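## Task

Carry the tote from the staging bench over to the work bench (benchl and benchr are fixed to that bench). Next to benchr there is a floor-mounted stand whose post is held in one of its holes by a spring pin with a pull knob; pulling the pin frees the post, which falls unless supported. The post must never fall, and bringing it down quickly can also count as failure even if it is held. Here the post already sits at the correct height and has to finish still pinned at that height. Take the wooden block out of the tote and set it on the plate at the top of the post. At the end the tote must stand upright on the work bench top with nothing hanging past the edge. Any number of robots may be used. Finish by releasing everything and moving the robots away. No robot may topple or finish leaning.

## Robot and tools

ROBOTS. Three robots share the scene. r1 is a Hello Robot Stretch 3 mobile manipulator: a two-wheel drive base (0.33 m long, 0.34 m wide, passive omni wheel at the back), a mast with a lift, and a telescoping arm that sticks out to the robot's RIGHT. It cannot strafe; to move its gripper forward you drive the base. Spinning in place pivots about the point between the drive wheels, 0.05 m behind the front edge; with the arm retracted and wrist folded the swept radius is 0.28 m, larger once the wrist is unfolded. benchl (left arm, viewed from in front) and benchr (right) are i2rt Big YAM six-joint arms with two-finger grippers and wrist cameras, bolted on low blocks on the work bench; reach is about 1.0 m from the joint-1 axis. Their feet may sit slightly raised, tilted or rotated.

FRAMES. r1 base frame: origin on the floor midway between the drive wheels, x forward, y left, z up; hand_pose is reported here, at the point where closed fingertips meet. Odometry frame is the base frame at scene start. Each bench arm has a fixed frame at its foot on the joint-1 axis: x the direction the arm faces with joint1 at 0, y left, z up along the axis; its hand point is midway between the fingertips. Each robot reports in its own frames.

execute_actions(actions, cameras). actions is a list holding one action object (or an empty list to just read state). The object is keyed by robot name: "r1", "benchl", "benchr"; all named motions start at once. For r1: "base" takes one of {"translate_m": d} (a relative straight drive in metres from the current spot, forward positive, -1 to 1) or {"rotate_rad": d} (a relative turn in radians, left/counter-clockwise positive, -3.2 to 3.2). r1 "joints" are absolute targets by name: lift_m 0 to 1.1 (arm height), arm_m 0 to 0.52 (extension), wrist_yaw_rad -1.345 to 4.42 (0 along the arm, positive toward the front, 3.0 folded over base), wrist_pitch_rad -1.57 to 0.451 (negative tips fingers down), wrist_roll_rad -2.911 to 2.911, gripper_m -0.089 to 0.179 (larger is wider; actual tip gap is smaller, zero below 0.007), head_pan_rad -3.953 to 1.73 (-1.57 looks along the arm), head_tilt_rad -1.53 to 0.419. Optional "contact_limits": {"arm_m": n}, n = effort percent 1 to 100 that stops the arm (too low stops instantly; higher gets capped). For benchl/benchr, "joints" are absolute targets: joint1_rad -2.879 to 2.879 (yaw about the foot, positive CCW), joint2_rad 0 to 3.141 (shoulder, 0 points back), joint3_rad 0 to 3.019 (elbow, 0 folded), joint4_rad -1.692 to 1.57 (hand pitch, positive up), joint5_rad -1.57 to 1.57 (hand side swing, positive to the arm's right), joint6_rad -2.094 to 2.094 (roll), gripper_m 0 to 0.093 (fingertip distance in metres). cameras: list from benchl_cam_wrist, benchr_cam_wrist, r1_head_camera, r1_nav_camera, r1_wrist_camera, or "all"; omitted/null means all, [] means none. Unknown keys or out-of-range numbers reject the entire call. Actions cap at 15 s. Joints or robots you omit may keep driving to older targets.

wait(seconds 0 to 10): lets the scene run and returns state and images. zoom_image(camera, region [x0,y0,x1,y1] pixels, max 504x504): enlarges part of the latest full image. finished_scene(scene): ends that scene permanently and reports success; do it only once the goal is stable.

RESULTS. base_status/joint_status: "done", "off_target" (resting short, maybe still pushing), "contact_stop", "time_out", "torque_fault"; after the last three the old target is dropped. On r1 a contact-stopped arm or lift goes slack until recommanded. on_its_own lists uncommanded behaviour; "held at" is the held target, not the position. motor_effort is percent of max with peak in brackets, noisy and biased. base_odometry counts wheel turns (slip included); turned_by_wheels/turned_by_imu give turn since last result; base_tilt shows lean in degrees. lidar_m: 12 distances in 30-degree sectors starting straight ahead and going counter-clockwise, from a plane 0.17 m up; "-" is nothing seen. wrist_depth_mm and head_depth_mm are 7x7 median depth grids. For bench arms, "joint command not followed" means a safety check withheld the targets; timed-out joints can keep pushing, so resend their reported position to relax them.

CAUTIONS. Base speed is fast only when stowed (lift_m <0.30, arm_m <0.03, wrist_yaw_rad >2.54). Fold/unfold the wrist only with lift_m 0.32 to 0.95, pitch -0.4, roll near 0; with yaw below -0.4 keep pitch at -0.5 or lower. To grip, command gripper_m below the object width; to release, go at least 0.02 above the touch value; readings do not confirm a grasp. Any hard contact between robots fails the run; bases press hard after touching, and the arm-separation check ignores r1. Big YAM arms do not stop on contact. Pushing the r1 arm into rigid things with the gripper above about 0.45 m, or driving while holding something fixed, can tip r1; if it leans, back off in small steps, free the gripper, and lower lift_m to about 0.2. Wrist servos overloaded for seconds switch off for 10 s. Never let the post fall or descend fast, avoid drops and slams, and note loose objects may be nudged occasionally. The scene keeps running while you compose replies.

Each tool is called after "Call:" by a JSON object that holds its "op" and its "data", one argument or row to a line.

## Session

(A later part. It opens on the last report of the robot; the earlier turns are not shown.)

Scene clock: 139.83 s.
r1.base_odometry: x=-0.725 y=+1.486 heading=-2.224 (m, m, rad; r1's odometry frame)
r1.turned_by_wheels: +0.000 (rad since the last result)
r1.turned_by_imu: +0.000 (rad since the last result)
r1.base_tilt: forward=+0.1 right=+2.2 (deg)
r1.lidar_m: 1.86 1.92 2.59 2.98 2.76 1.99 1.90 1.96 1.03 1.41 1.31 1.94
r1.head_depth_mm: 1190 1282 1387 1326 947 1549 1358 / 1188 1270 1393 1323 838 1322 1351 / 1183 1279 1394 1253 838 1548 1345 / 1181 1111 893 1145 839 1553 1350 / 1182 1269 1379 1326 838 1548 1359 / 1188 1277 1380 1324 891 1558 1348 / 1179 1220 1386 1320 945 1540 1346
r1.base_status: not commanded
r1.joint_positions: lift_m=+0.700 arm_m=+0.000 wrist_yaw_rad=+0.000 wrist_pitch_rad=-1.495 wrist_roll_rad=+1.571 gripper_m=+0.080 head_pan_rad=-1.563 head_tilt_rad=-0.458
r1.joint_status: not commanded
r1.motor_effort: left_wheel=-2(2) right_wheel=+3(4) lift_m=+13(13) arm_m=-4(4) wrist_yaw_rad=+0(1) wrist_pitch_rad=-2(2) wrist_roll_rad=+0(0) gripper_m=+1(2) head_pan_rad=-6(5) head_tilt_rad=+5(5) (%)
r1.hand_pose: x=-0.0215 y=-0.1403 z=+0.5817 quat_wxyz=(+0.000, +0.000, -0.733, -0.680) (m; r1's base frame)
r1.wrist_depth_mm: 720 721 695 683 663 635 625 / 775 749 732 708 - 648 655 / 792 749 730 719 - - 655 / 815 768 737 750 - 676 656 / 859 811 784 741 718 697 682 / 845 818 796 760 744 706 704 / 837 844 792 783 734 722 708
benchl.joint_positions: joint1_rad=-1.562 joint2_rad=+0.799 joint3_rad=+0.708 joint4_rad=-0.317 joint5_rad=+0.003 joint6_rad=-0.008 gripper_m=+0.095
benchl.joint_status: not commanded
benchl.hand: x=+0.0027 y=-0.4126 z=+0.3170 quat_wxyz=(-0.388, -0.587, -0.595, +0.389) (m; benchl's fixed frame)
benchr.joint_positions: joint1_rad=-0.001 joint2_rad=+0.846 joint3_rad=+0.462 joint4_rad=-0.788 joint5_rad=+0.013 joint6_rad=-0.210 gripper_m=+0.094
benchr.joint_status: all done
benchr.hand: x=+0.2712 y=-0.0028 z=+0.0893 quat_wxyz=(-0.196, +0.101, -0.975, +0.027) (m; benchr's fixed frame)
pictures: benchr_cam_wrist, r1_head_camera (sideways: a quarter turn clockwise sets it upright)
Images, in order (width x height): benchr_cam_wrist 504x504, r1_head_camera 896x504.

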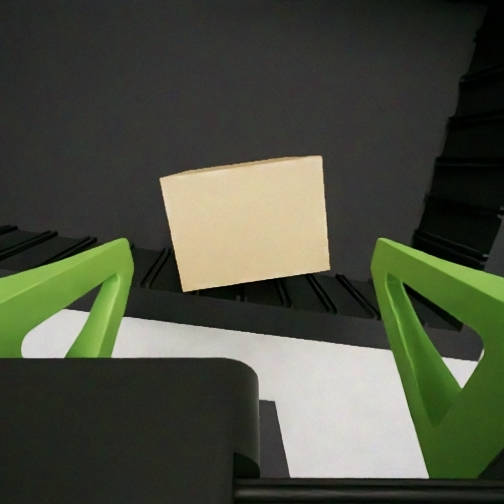

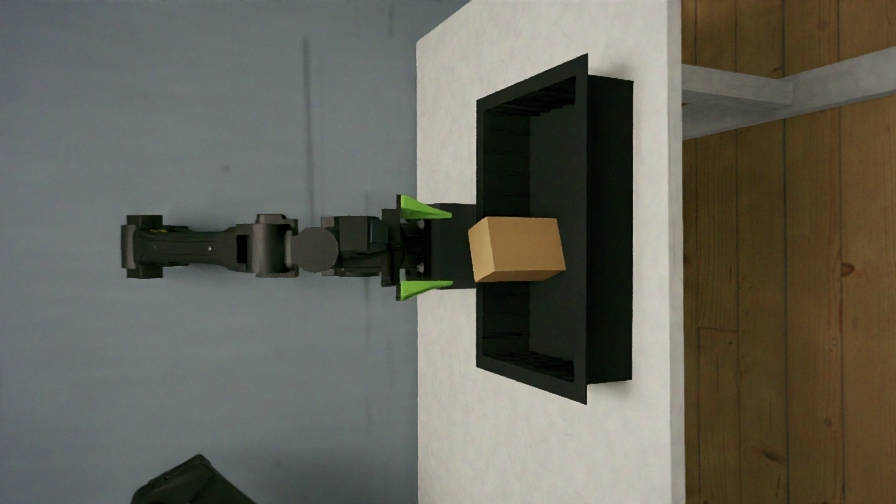

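Call:
{"op": "execute_actions", "data": {
  "actions": [
    {"benchr":{"joints":{"joint2_rad":1.04,"joint3_rad":0.31,"joint4_rad":-0.40,"joint6_rad":-0.28}}}
  ],
  "cameras": ["r1_head_camera","benchr_cam_wrist"]
}}

Call:
{"op": "execute_actions", "data": {
  "actions": [
    {"benchr":{"joints":{"gripper_m":0.05,"joint6_rad":-0.1}}}
  ],
  "cameras": ["r1_head_camera","benchr_cam_wrist"]
}}

Scene clock: 141.87 s.
r1.base_odometry: x=-0.725 y=+1.486 heading=-2.224 (m, m, rad; r1's odometry frame)
r1.turned_by_wheels: +0.000 (rad since the last result)
r1.turned_by_imu: +0.000 (rad since the last result)
r1.base_tilt: forward=+0.1 right=+2.3 (deg)
r1.lidar_m: 1.86 1.91 2.59 2.98 2.76 1.98 1.90 1.96 1.03 1.41 1.31 1.94
r1.head_depth_mm: 1186 1281 1384 1331 948 1541 1350 / 1190 1282 1388 1330 834 1309 1344 / 1181 1275 1384 1249 838 1550 1348 / 1157 1133 947 943 835 1557 1340 / 1183 1273 1375 1321 834 1561 1345 / 1183 1271 1381 1324 887 1541 1347 / 1180 1231 1379 1327 945 1557 1349
r1.base_status: not commanded
r1.joint_positions: lift_m=+0.700 arm_m=+0.000 wrist_yaw_rad=+0.000 wrist_pitch_rad=-1.495 wrist_roll_rad=+1.571 gripper_m=+0.080 head_pan_rad=-1.563 head_tilt_rad=-0.458
r1.joint_status: not commanded
r1.motor_effort: left_wheel=-2(2) right_wheel=+4(3) lift_m=+13(13) arm_m=-4(4) wrist_yaw_rad=+0(0) wrist_pitch_rad=-2(2) wrist_roll_rad=+0(0) gripper_m=+1(0) head_pan_rad=-6(5) head_tilt_rad=+5(5) (%)
r1.hand_pose: x=-0.0215 y=-0.1403 z=+0.5817 quat_wxyz=(+0.000, +0.000, -0.733, -0.680) (m; r1's base frame)
r1.wrist_depth_mm: 732 731 711 686 651 644 615 / 773 739 719 705 - 645 645 / 803 767 734 700 - - 638 / 790 778 756 732 - 676 672 / 824 776 766 744 714 708 671 / 869 795 780 760 744 706 710 / 863 849 815 788 754 734 702
benchl.joint_positions: joint1_rad=-1.562 joint2_rad=+0.799 joint3_rad=+0.708 joint4_rad=-0.317 joint5_rad=+0.003 joint6_rad=-0.008 gripper_m=+0.095
benchl.joint_status: not commanded
benchl.hand: x=+0.0027 y=-0.4126 z=+0.3170 quat_wxyz=(-0.388, -0.587, -0.595, +0.389) (m; benchl's fixed frame)
benchr.joint_positions: joint1_rad=-0.004 joint2_rad=+1.042 joint3_rad=+0.306 joint4_rad=-0.418 joint5_rad=+0.014 joint6_rad=-0.270 gripper_m=+0.094
benchr.joint_status: all done
benchr.hand: x=+0.2720 y=-0.0038 z=+0.0105 quat_wxyz=(-0.204, +0.128, -0.970, +0.035) (m; benchr's fixed frame)
pictures: benchr_cam_wrist, r1_head_camera (sideways: a quarter turn clockwise sets it upright)
Images, in order (width x height): benchr_cam_wrist 504x504, r1_head_camera 896x504.

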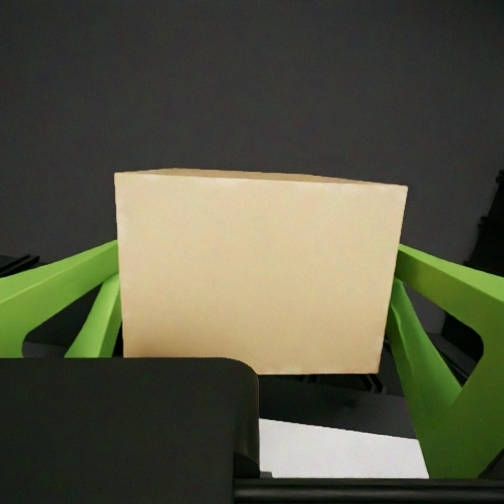

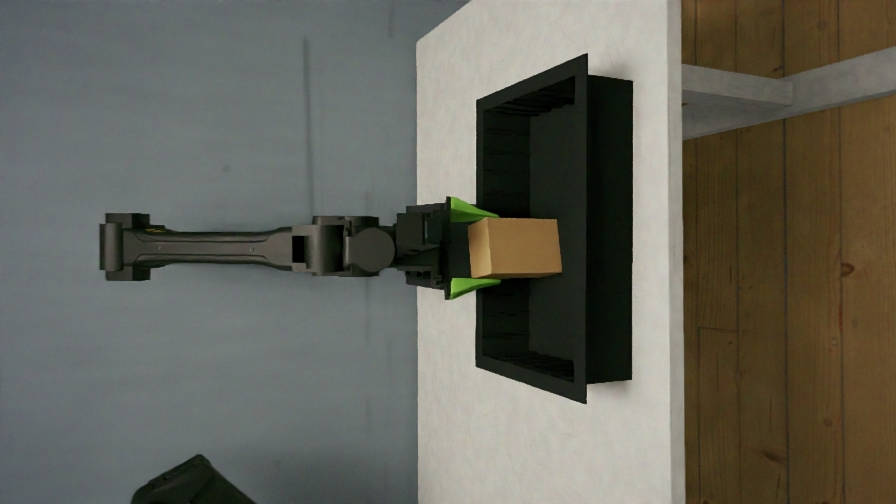

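Scene clock: 142.93 s.
r1.base_odometry: x=-0.725 y=+1.486 heading=-2.224 (m, m, rad; r1's odometry frame)
r1.turned_by_wheels: +0.000 (rad since the last result)
r1.turned_by_imu: +0.000 (rad since the last result)
r1.base_tilt: forward=+0.0 right=+2.3 (deg)
r1.lidar_m: 1.86 1.92 2.59 2.98 2.76 1.98 1.90 1.96 1.03 1.41 1.31 1.94
r1.head_depth_mm: 1184 1285 1383 1320 949 1548 1356 / 1188 1281 1391 1330 835 1331 1346 / 1180 1269 1385 1251 836 1558 1347 / 1158 1137 949 942 836 1555 1354 / 1188 1278 1381 1325 845 1553 1356 / 1182 1285 1386 1324 889 1547 1339 / 1185 1228 1380 1316 947 1547 1350
r1.base_status: not commanded
r1.joint_positions: lift_m=+0.700 arm_m=+0.000 wrist_yaw_rad=+0.000 wrist_pitch_rad=-1.495 wrist_roll_rad=+1.571 gripper_m=+0.080 head_pan_rad=-1.563 head_tilt_rad=-0.458
r1.joint_status: not commanded
r1.motor_effort: left_wheel=-2(2) right_wheel=+3(3) lift_m=+13(13) arm_m=-4(4) wrist_yaw_rad=+1(0) wrist_pitch_rad=-2(2) wrist_roll_rad=+0(0) gripper_m=+1(1) head_pan_rad=-5(5) head_tilt_rad=+5(5) (%)
r1.hand_pose: x=-0.0215 y=-0.1403 z=+0.5817 quat_wxyz=(+0.000, +0.000, -0.733, -0.680) (m; r1's base frame)
r1.wrist_depth_mm: 738 739 692 677 643 636 628 / 778 745 722 694 - 638 638 / 790 746 739 713 - - 649 / 817 775 753 734 - 663 669 / 809 800 769 733 733 685 679 / 868 824 791 779 744 708 673 / 893 852 804 778 746 724 691
benchl.joint_positions: joint1_rad=-1.562 joint2_rad=+0.799 joint3_rad=+0.708 joint4_rad=-0.317 joint5_rad=+0.003 joint6_rad=-0.008 gripper_m=+0.095
benchl.joint_status: not commanded
benchl.hand: x=+0.0027 y=-0.4126 z=+0.3170 quat_wxyz=(-0.388, -0.587, -0.595, +0.389) (m; benchl's fixed frame)
benchr.joint_positions: joint1_rad=-0.005 joint2_rad=+1.042 joint3_rad=+0.306 joint4_rad=-0.409 joint5_rad=+0.022 joint6_rad=-0.131 gripper_m=+0.081
benchr.joint_status: gripper_m off_target (ended at +0.081, target +0.050); the others done
benchr.hand: x=+0.2740 y=-0.0056 z=+0.0115 quat_wxyz=(-0.210, +0.059, -0.976, +0.025) (m; benchr's fixed frame)
pictures: benchr_cam_wrist, r1_head_camera (sideways: a quarter turn clockwise sets it upright)
Images, in order (width x height): benchr_cam_wrist 504x504, r1_head_camera 896x504.

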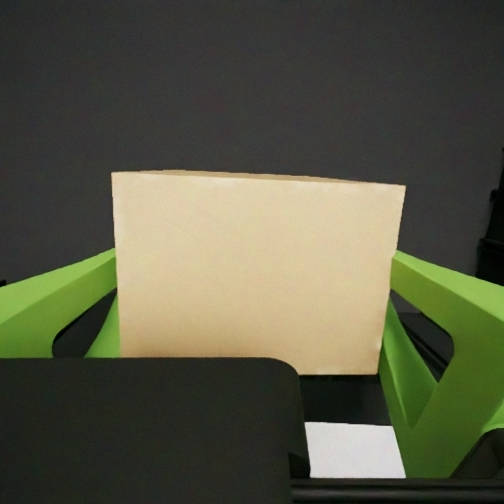

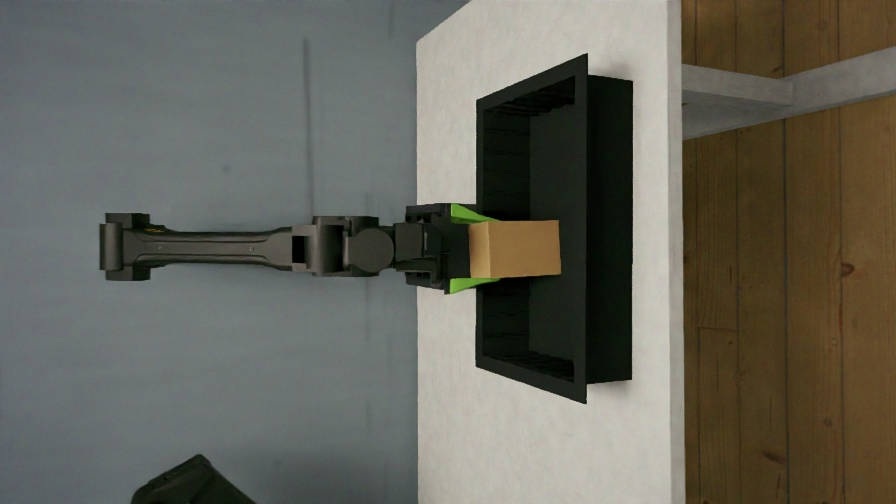

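Call:
{"op": "execute_actions", "data": {
  "actions": [
    {"benchr":{"joints":{"joint2_rad":0.9,"joint3_rad":0.75,"joint4_rad":-1.0,"joint6_rad":-0.05}},"r1":{"joints":{"head_pan_rad":-2.15,"head_tilt_rad":-0.1}}}
  ],
  "cameras": ["benchr_cam_wrist"]
}}

Call:
{"op": "execute_actions", "data": {
  "actions": [
    {"benchr":{"joints":{"joint1_rad":1.46,"joint2_rad":1.4,"joint3_rad":2.33,"joint4_rad":-1.52}}}
  ],
  "cameras": []
}}

Call:
{"op": "execute_actions", "data": {
  "actions": [
    {"benchr":{"joints":{"joint2_rad":1.83}}}
  ],
  "cameras": ["r1_head_camera","benchr_cam_wrist"]
}}

Scene clock: 146.00 s.
r1.base_odometry: x=-0.725 y=+1.486 heading=-2.224 (m, m, rad; r1's odometry frame)
r1.turned_by_wheels: +0.000 (rad since the last result)
r1.turned_by_imu: +0.000 (rad since the last result)
r1.base_tilt: forward=+0.0 right=+2.3 (deg)
r1.lidar_m: 1.86 1.92 2.58 2.98 2.75 1.98 1.90 1.96 1.03 1.41 1.32 1.94
r1.head_depth_mm: 1964 2024 2071 2140 2194 2240 1926 / 1828 1874 1908 1962 2001 2044 1927 / 1692 1716 1769 1797 1851 1890 1866 / 1575 1611 1625 1654 1673 1704 905 / 1472 1502 1520 1558 1571 1602 869 / 1380 1392 1422 1440 1477 1214 868 / 1311 1321 1342 1361 1397 1204 804
r1.base_status: not commanded
r1.joint_positions: lift_m=+0.700 arm_m=+0.000 wrist_yaw_rad=+0.000 wrist_pitch_rad=-1.495 wrist_roll_rad=+1.571 gripper_m=+0.080 head_pan_rad=-2.143 head_tilt_rad=-0.112
r1.joint_status: all done
r1.motor_effort: left_wheel=-2(2) right_wheel=+3(3) lift_m=+13(13) arm_m=-4(4) wrist_yaw_rad=+0(0) wrist_pitch_rad=-2(2) wrist_roll_rad=+0(1) gripper_m=+1(1) head_pan_rad=-5(52) head_tilt_rad=+9(41) (%)
r1.hand_pose: x=-0.0215 y=-0.1403 z=+0.5817 quat_wxyz=(+0.000, +0.000, -0.733, -0.680) (m; r1's base frame)
r1.wrist_depth_mm: 713 737 685 668 666 641 623 / 750 756 722 687 - 643 626 / 794 765 716 724 - - 674 / 792 773 760 721 - 683 664 / 823 792 770 738 716 709 681 / 833 825 782 764 730 699 675 / 861 848 799 773 749 725 713
benchl.joint_positions: joint1_rad=-1.562 joint2_rad=+0.799 joint3_rad=+0.708 joint4_rad=-0.317 joint5_rad=+0.003 joint6_rad=-0.008 gripper_m=+0.095
benchl.joint_status: not commanded
benchl.hand: x=+0.0027 y=-0.4126 z=+0.3170 quat_wxyz=(-0.388, -0.587, -0.595, +0.389) (m; benchl's fixed frame)
benchr.joint_positions: joint1_rad=-0.005 joint2_rad=+0.907 joint3_rad=+0.708 joint4_rad=-0.992 joint5_rad=+0.013 joint6_rad=-0.061 gripper_m=+0.081
benchr.joint_status: all done
benchr.hand: x=+0.3075 y=-0.0043 z=+0.1667 quat_wxyz=(-0.188, +0.026, -0.982, +0.013) (m; benchr's fixed frame)
pictures: benchr_cam_wrist
Images, in order (width x height): benchr_cam_wrist 504x504.

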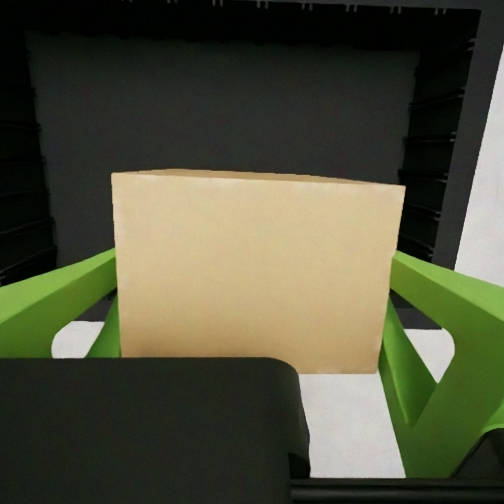

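Scene clock: 148.17 s.
r1.base_odometry: x=-0.725 y=+1.486 heading=-2.224 (m, m, rad; r1's odometry frame)
r1.turned_by_wheels: +0.000 (rad since the last result)
r1.turned_by_imu: +0.000 (rad since the last result)
r1.base_tilt: forward=+0.1 right=+2.3 (deg)
r1.lidar_m: 1.86 1.92 2.59 2.98 2.76 1.99 1.91 1.96 1.03 1.41 1.32 1.94
r1.head_depth_mm: 1983 2027 2060 2122 2201 2224 1920 / 1821 1849 1910 1931 2009 2054 1920 / 1692 1724 1750 1805 1830 1879 1863 / 1571 1591 1623 1654 1677 1719 906 / 1458 1497 1516 1553 1581 1617 865 / 1373 1394 1405 1442 1481 1209 868 / 1299 1022 1339 1363 1391 1212 806
r1.base_status: not commanded
r1.joint_positions: lift_m=+0.700 arm_m=+0.000 wrist_yaw_rad=+0.000 wrist_pitch_rad=-1.495 wrist_roll_rad=+1.571 gripper_m=+0.080 head_pan_rad=-2.143 head_tilt_rad=-0.112
r1.joint_status: not commanded
r1.motor_effort: left_wheel=-2(2) right_wheel=+3(3) lift_m=+13(13) arm_m=-4(4) wrist_yaw_rad=+0(0) wrist_pitch_rad=-2(2) wrist_roll_rad=+0(0) gripper_m=+1(1) head_pan_rad=-6(5) head_tilt_rad=+8(8) (%)
r1.hand_pose: x=-0.0215 y=-0.1403 z=+0.5817 quat_wxyz=(+0.000, +0.000, -0.733, -0.680) (m; r1's base frame)
r1.wrist_depth_mm: 721 729 709 673 644 662 647 / 766 743 725 703 - 650 634 / 781 772 743 715 - - 658 / 813 793 763 749 - 690 658 / 828 786 792 750 723 689 675 / 855 835 773 778 740 727 700 / 870 853 788 774 745 745 703
benchl.joint_positions: joint1_rad=-1.562 joint2_rad=+0.799 joint3_rad=+0.708 joint4_rad=-0.317 joint5_rad=+0.003 joint6_rad=-0.008 gripper_m=+0.095
benchl.joint_status: not commanded
benchl.hand: x=+0.0027 y=-0.4126 z=+0.3170 quat_wxyz=(-0.388, -0.587, -0.595, +0.389) (m; benchl's fixed frame)
benchr.joint_positions: joint1_rad=+1.459 joint2_rad=+1.409 joint3_rad=+2.296 joint4_rad=-1.519 joint5_rad=+0.008 joint6_rad=-0.058 gripper_m=+0.081
benchr.joint_status: all done
benchr.hand: x=+0.0539 y=+0.4645 z=+0.6660 quat_wxyz=(-0.348, +0.612, -0.648, -0.289) (m; benchr's fixed frame)
pictures: none
No camera images: the call's "cameras" was empty. Leave "cameras" out to get every camera's image.

Scene clock: 149.83 s.
r1.base_odometry: x=-0.725 y=+1.486 heading=-2.224 (m, m, rad; r1's odometry frame)
r1.turned_by_wheels: +0.000 (rad since the last result)
r1.turned_by_imu: +0.000 (rad since the last result)
r1.base_tilt: forward=+0.1 right=+2.3 (deg)
r1.lidar_m: 1.86 1.92 2.59 2.98 2.76 1.99 1.90 1.97 1.03 1.41 1.32 1.94
r1.head_depth_mm: 1975 2037 2093 2143 2185 2230 1921 / 1817 1865 1890 1938 1990 2043 1918 / 1673 1726 1743 1783 1838 1872 1824 / 1580 1600 1636 1291 1665 1704 902 / 1478 1499 1474 1549 1586 1594 872 / 1373 1401 1399 1442 1480 1202 865 / 1303 1327 1324 1360 1390 1202 807
r1.base_status: not commanded
r1.joint_positions: lift_m=+0.700 arm_m=+0.000 wrist_yaw_rad=+0.000 wrist_pitch_rad=-1.495 wrist_roll_rad=+1.571 gripper_m=+0.080 head_pan_rad=-2.143 head_tilt_rad=-0.112
r1.joint_status: not commanded
r1.motor_effort: left_wheel=-2(2) right_wheel=+2(3) lift_m=+13(13) arm_m=-4(4) wrist_yaw_rad=+0(1) wrist_pitch_rad=-2(2) wrist_roll_rad=+0(0) gripper_m=+1(0) head_pan_rad=-5(5) head_tilt_rad=+8(8) (%)
r1.hand_pose: x=-0.0215 y=-0.1403 z=+0.5817 quat_wxyz=(+0.000, +0.000, -0.733, -0.680) (m; r1's base frame)
r1.wrist_depth_mm: 722 727 712 676 657 643 633 / 784 744 717 699 - 653 629 / 798 775 736 715 - - 661 / 801 778 756 726 - 676 673 / 842 783 766 719 726 696 676 / 866 827 797 758 728 714 694 / 880 839 815 783 754 738 698
benchl.joint_positions: joint1_rad=-1.562 joint2_rad=+0.799 joint3_rad=+0.708 joint4_rad=-0.317 joint5_rad=+0.003 joint6_rad=-0.008 gripper_m=+0.095
benchl.joint_status: not commanded
benchl.hand: x=+0.0027 y=-0.4126 z=+0.3170 quat_wxyz=(-0.388, -0.587, -0.595, +0.389) (m; benchl's fixed frame)
benchr.joint_positions: joint1_rad=+1.460 joint2_rad=+1.835 joint3_rad=+2.283 joint4_rad=-1.519 joint5_rad=+0.009 joint6_rad=-0.058 gripper_m=+0.081
benchr.joint_status: all done
benchr.hand: x=+0.0734 y=+0.6443 z=+0.4278 quat_wxyz=(-0.192, +0.666, -0.704, -0.156) (m; benchr's fixed frame)
pictures: benchr_cam_wrist, r1_head_camera (sideways: a quarter turn clockwise sets it upright)
Images, in order (width x height): benchr_cam_wrist 504x504, r1_head_camera 896x504.

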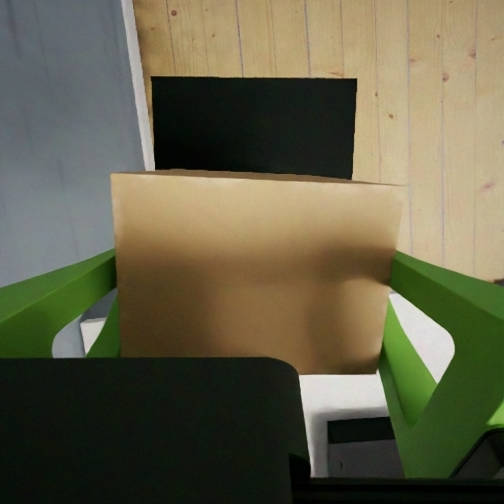

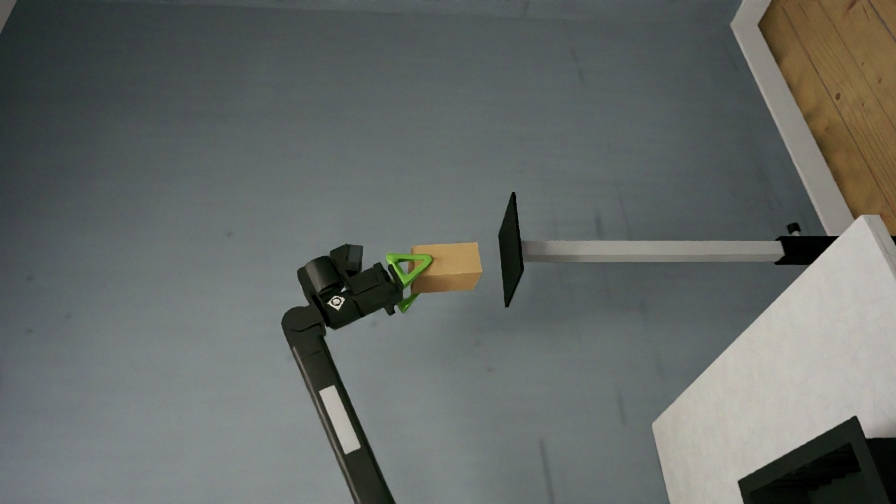

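Call:
{"op": "execute_actions", "data": {
  "actions": [
    {"benchr":{"joints":{"joint2_rad":1.955,"joint3_rad":2.40,"joint4_rad":-1.54}}}
  ],
  "cameras": ["r1_head_camera"]
}}

Call:
{"op": "zoom_image", "data": {
  "camera": "r1_head_camera",
  "region": [380,170,580,330]
}}

Scene clock: 151.40 s.
r1.base_odometry: x=-0.725 y=+1.486 heading=-2.224 (m, m, rad; r1's odometry frame)
r1.turned_by_wheels: +0.000 (rad since the last result)
r1.turned_by_imu: +0.000 (rad since the last result)
r1.base_tilt: forward=+0.1 right=+2.2 (deg)
r1.lidar_m: 1.86 1.91 2.58 2.98 2.77 1.99 1.90 1.96 1.03 1.41 1.31 1.94
r1.head_depth_mm: 1971 2023 2086 2107 2185 2232 1913 / 1813 1873 1907 1935 1994 2075 1923 / 1682 1726 1761 1802 1833 1877 1830 / 1580 1599 1615 1228 1675 1706 906 / 1469 1497 1494 1557 1583 1610 870 / 1382 1400 1406 1448 1478 1212 871 / 1289 1325 1335 1353 1382 1215 804
r1.base_status: not commanded
r1.joint_positions: lift_m=+0.700 arm_m=+0.000 wrist_yaw_rad=+0.000 wrist_pitch_rad=-1.495 wrist_roll_rad=+1.571 gripper_m=+0.080 head_pan_rad=-2.143 head_tilt_rad=-0.112
r1.joint_status: not commanded
r1.motor_effort: left_wheel=-2(2) right_wheel=+3(3) lift_m=+12(13) arm_m=-5(5) wrist_yaw_rad=+0(0) wrist_pitch_rad=-2(2) wrist_roll_rad=+0(0) gripper_m=+1(0) head_pan_rad=-5(6) head_tilt_rad=+8(8) (%)
r1.hand_pose: x=-0.0215 y=-0.1403 z=+0.5817 quat_wxyz=(+0.000, +0.000, -0.733, -0.680) (m; r1's base frame)
r1.wrist_depth_mm: 722 733 724 693 664 637 634 / 766 757 721 717 - 631 625 / 767 776 749 710 - - 651 / 800 772 770 732 - 682 663 / 829 787 767 732 713 705 657 / 844 810 814 762 748 709 695 / 876 843 809 790 747 727 712
benchl.joint_positions: joint1_rad=-1.562 joint2_rad=+0.799 joint3_rad=+0.708 joint4_rad=-0.317 joint5_rad=+0.003 joint6_rad=-0.008 gripper_m=+0.095
benchl.joint_status: not commanded
benchl.hand: x=+0.0027 y=-0.4126 z=+0.3170 quat_wxyz=(-0.388, -0.587, -0.595, +0.389) (m; benchl's fixed frame)
benchr.joint_positions: joint1_rad=+1.462 joint2_rad=+1.975 joint3_rad=+2.353 joint4_rad=-1.535 joint5_rad=+0.008 joint6_rad=-0.058 gripper_m=+0.081
benchr.joint_status: all done
benchr.hand: x=+0.0765 y=+0.6831 z=+0.3676 quat_wxyz=(-0.160, +0.674, -0.710, -0.130) (m; benchr's fixed frame)
pictures: r1_head_camera (sideways: a quarter turn clockwise sets it upright)
Images, in order (width x height): r1_head_camera 896x504.

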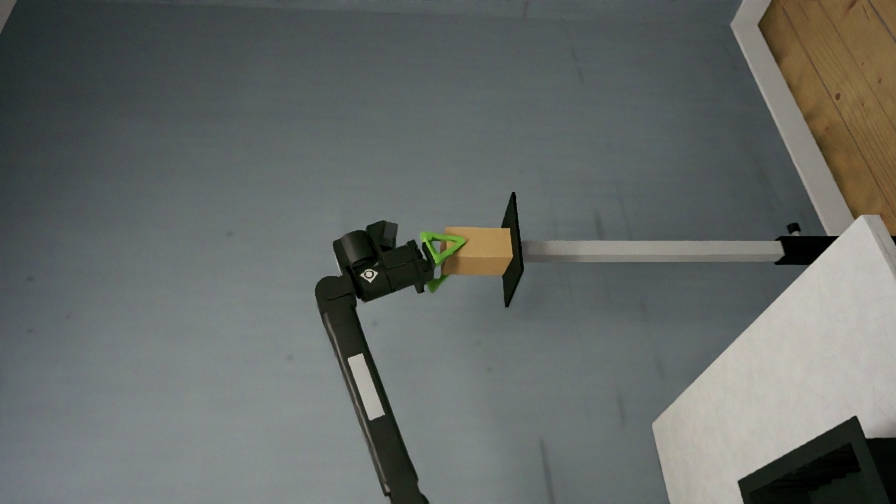

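Region (380, 170, 580, 330) of r1_head_camera's 896x504 image, scaled by 2.520, with more detail than that image has; it fills the top 403 rows of this view, and the rest is white.

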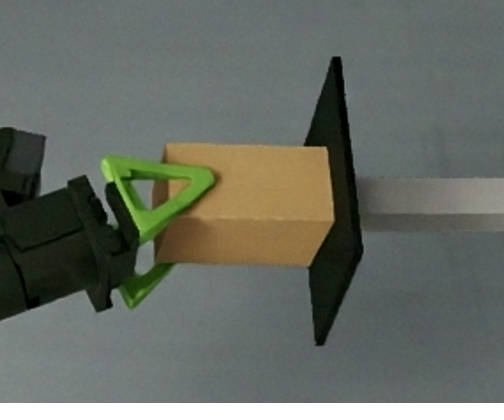

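Within a few mm.

Call:
{"op": "execute_actions", "data": {
  "actions": [
    {"benchr":{"joints":{"joint2_rad":1.97}}}
  ],
  "cameras": []
}}

Call:
{"op": "execute_actions", "data": {
  "actions": [
    {"benchr":{"joints":{"gripper_m":0.093}}}
  ],
  "cameras": ["r1_head_camera"]
}}

Call:
{"op": "execute_actions", "data": {
  "actions": [
    {"benchr":{"joints":{"joint2_rad":1.4}}}
  ],
  "cameras": ["r1_head_camera","r1_nav_camera"]
}}

Scene clock: 152.70 s.
r1.base_odometry: x=-0.725 y=+1.486 heading=-2.224 (m, m, rad; r1's odometry frame)
r1.turned_by_wheels: +0.000 (rad since the last result)
r1.turned_by_imu: +0.000 (rad since the last result)
r1.base_tilt: forward=+0.1 right=+2.3 (deg)
r1.lidar_m: 1.86 1.92 2.59 2.98 2.76 1.98 1.90 1.97 1.03 1.41 1.32 1.94
r1.head_depth_mm: 1986 2048 2079 2125 2204 2233 1913 / 1818 1857 1897 1951 1969 2045 1916 / 1678 1717 1758 1798 1826 1875 1850 / 1565 1606 1609 1216 1685 1700 906 / 1468 1490 1492 1550 1597 1591 870 / 1379 1391 1403 1441 1476 1211 868 / 1300 1323 1336 1357 1377 1206 805
r1.base_status: not commanded
r1.joint_positions: lift_m=+0.700 arm_m=+0.000 wrist_yaw_rad=+0.000 wrist_pitch_rad=-1.495 wrist_roll_rad=+1.571 gripper_m=+0.080 head_pan_rad=-2.143 head_tilt_rad=-0.112
r1.joint_status: not commanded
r1.motor_effort: left_wheel=-2(2) right_wheel=+2(3) lift_m=+13(13) arm_m=-4(5) wrist_yaw_rad=+0(0) wrist_pitch_rad=-2(2) wrist_roll_rad=+0(0) gripper_m=+1(0) head_pan_rad=-5(5) head_tilt_rad=+8(9) (%)
r1.hand_pose: x=-0.0215 y=-0.1403 z=+0.5817 quat_wxyz=(+0.000, +0.000, -0.733, -0.680) (m; r1's base frame)
r1.wrist_depth_mm: 750 712 696 672 657 648 627 / 762 728 725 708 - 644 643 / 792 759 730 698 - - 646 / 794 764 729 720 - 676 654 / 846 769 786 758 732 697 701 / 848 825 800 779 766 711 697 / 885 851 791 802 740 727 717
benchl.joint_positions: joint1_rad=-1.562 joint2_rad=+0.799 joint3_rad=+0.708 joint4_rad=-0.317 joint5_rad=+0.003 joint6_rad=-0.008 gripper_m=+0.095
benchl.joint_status: not commanded
benchl.hand: x=+0.0027 y=-0.4126 z=+0.3170 quat_wxyz=(-0.388, -0.587, -0.595, +0.389) (m; benchl's fixed frame)
benchr.joint_positions: joint1_rad=+1.462 joint2_rad=+1.975 joint3_rad=+2.353 joint4_rad=-1.535 joint5_rad=+0.008 joint6_rad=-0.058 gripper_m=+0.081
benchr.joint_status: all done
benchr.hand: x=+0.0765 y=+0.6831 z=+0.3676 quat_wxyz=(-0.160, +0.674, -0.710, -0.130) (m; benchr's fixed frame)
pictures: none
No camera images: the call's "cameras" was empty. Leave "cameras" out to get every camera's image.

Scene clock: 153.27 s.
r1.base_odometry: x=-0.725 y=+1.486 heading=-2.224 (m, m, rad; r1's odometry frame)
r1.turned_by_wheels: +0.000 (rad since the last result)
r1.turned_by_imu: +0.000 (rad since the last result)
r1.base_tilt: forward=+0.1 right=+2.3 (deg)
r1.lidar_m: 1.86 1.91 2.58 2.98 2.76 1.98 1.90 1.96 1.03 1.41 1.32 1.94
r1.head_depth_mm: 1973 2026 2102 2123 2172 2216 1924 / 1829 1851 1900 1950 2003 2057 1919 / 1673 1724 1776 1793 1829 1897 1848 / 1563 1600 1618 1218 1674 1696 909 / 1462 1491 1504 1558 1580 1601 872 / 1372 1402 1404 1440 1473 1212 871 / 1303 1321 1337 1356 1380 1208 805
r1.base_status: not commanded
r1.joint_positions: lift_m=+0.700 arm_m=+0.000 wrist_yaw_rad=+0.000 wrist_pitch_rad=-1.495 wrist_roll_rad=+1.571 gripper_m=+0.080 head_pan_rad=-2.143 head_tilt_rad=-0.112
r1.joint_status: not commanded
r1.motor_effort: left_wheel=-2(2) right_wheel=+3(3) lift_m=+13(13) arm_m=-5(4) wrist_yaw_rad=+0(0) wrist_pitch_rad=-2(2) wrist_roll_rad=+0(0) gripper_m=+1(1) head_pan_rad=-6(5) head_tilt_rad=+8(8) (%)
r1.hand_pose: x=-0.0215 y=-0.1403 z=+0.5817 quat_wxyz=(+0.000, +0.000, -0.733, -0.680) (m; r1's base frame)
r1.wrist_depth_mm: 731 734 707 677 655 632 618 / 758 736 710 696 - 643 640 / 800 762 728 725 - - 646 / 818 782 767 720 - 688 661 / 840 817 780 733 729 703 677 / 846 801 799 772 746 715 692 / 869 835 821 797 754 730 712
benchl.joint_positions: joint1_rad=-1.562 joint2_rad=+0.799 joint3_rad=+0.708 joint4_rad=-0.317 joint5_rad=+0.003 joint6_rad=-0.008 gripper_m=+0.095
benchl.joint_status: not commanded
benchl.hand: x=+0.0027 y=-0.4126 z=+0.3170 quat_wxyz=(-0.388, -0.587, -0.595, +0.389) (m; benchl's fixed frame)
benchr.joint_positions: joint1_rad=+1.462 joint2_rad=+1.975 joint3_rad=+2.354 joint4_rad=-1.535 joint5_rad=+0.008 joint6_rad=-0.058 gripper_m=+0.093
benchr.joint_status: all done
benchr.hand: x=+0.0765 y=+0.6831 z=+0.3680 quat_wxyz=(-0.160, +0.674, -0.710, -0.130) (m; benchr's fixed frame)
pictures: r1_head_camera (sideways: a quarter turn clockwise sets it upright)
Images, in order (width x height): r1_head_camera 896x504.

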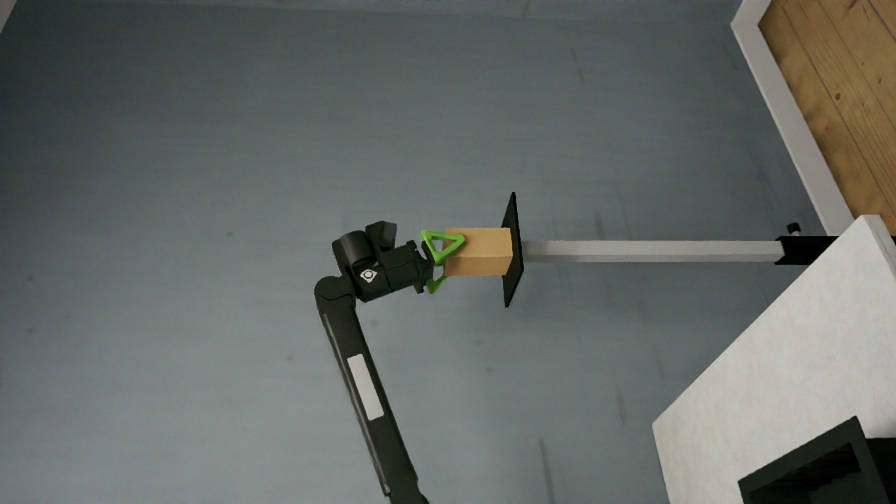

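Scene clock: 155.33 s.
r1.base_odometry: x=-0.725 y=+1.486 heading=-2.224 (m, m, rad; r1's odometry frame)
r1.turned_by_wheels: +0.000 (rad since the last result)
r1.turned_by_imu: +0.000 (rad since the last result)
r1.base_tilt: forward=+0.1 right=+2.3 (deg)
r1.lidar_m: 1.86 1.92 2.59 2.98 2.76 1.99 1.90 1.96 1.03 1.41 1.32 1.94
r1.head_depth_mm: 1973 2022 2062 2155 2209 2233 1920 / 1818 1887 1913 1956 2003 2044 1915 / 1696 1717 1753 1798 1843 1878 1847 / 1581 1585 1632 1605 1666 1706 904 / 1466 1491 1519 1557 1574 1618 869 / 1371 1392 1426 1459 1469 1207 870 / 1296 1026 1344 1364 1388 1202 803
r1.base_status: not commanded
r1.joint_positions: lift_m=+0.700 arm_m=+0.000 wrist_yaw_rad=+0.000 wrist_pitch_rad=-1.495 wrist_roll_rad=+1.571 gripper_m=+0.080 head_pan_rad=-2.143 head_tilt_rad=-0.112
r1.joint_status: not commanded
r1.motor_effort: left_wheel=-2(2) right_wheel=+3(3) lift_m=+13(13) arm_m=-4(5) wrist_yaw_rad=+1(0) wrist_pitch_rad=-2(2) wrist_roll_rad=+0(0) gripper_m=+0(0) head_pan_rad=-5(5) head_tilt_rad=+8(8) (%)
r1.hand_pose: x=-0.0215 y=-0.1403 z=+0.5817 quat_wxyz=(+0.000, +0.000, -0.733, -0.680) (m; r1's base frame)
r1.wrist_depth_mm: 731 737 705 676 647 651 627 / 767 759 719 699 - 648 652 / 791 785 730 704 - - 635 / 820 792 764 737 - 682 673 / 823 786 767 738 724 707 658 / 838 813 777 761 751 730 703 / 873 862 800 770 744 732 712
benchl.joint_positions: joint1_rad=-1.562 joint2_rad=+0.799 joint3_rad=+0.708 joint4_rad=-0.317 joint5_rad=+0.003 joint6_rad=-0.008 gripper_m=+0.095
benchl.joint_status: not commanded
benchl.hand: x=+0.0027 y=-0.4126 z=+0.3170 quat_wxyz=(-0.388, -0.587, -0.595, +0.389) (m; benchl's fixed frame)
benchr.joint_positions: joint1_rad=+1.462 joint2_rad=+1.398 joint3_rad=+2.387 joint4_rad=-1.535 joint5_rad=+0.008 joint6_rad=-0.058 gripper_m=+0.093
benchr.joint_status: all done
benchr.hand: x=+0.0501 y=+0.4411 z=+0.7067 quat_wxyz=(-0.377, +0.599, -0.633, -0.314) (m; benchr's fixed frame)
pictures: r1_head_camera (sideways: a quarter turn clockwise sets it upright), r1_nav_camera (sideways: a quarter turn counterclockwise sets it upright)
Images, in order (width x height): r1_head_camera 896x504, r1_nav_camera 672x504.

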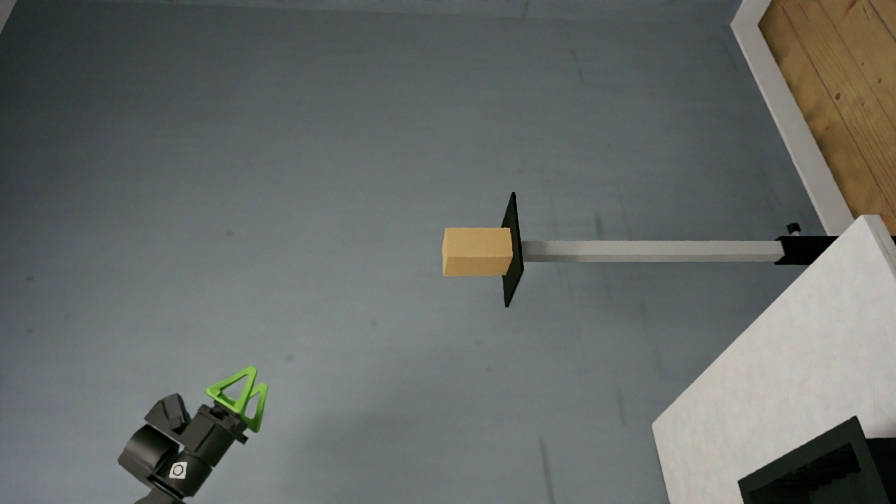

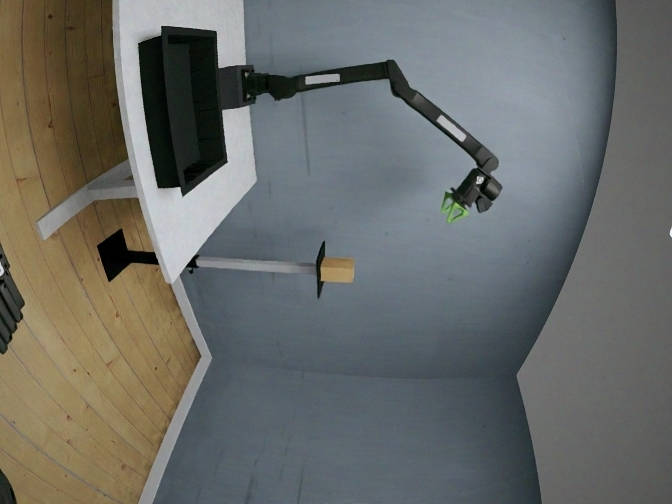

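Call:
{"op": "finished_scene", "data": {
  "scene": 1
}}

The scene is finished: the task was done.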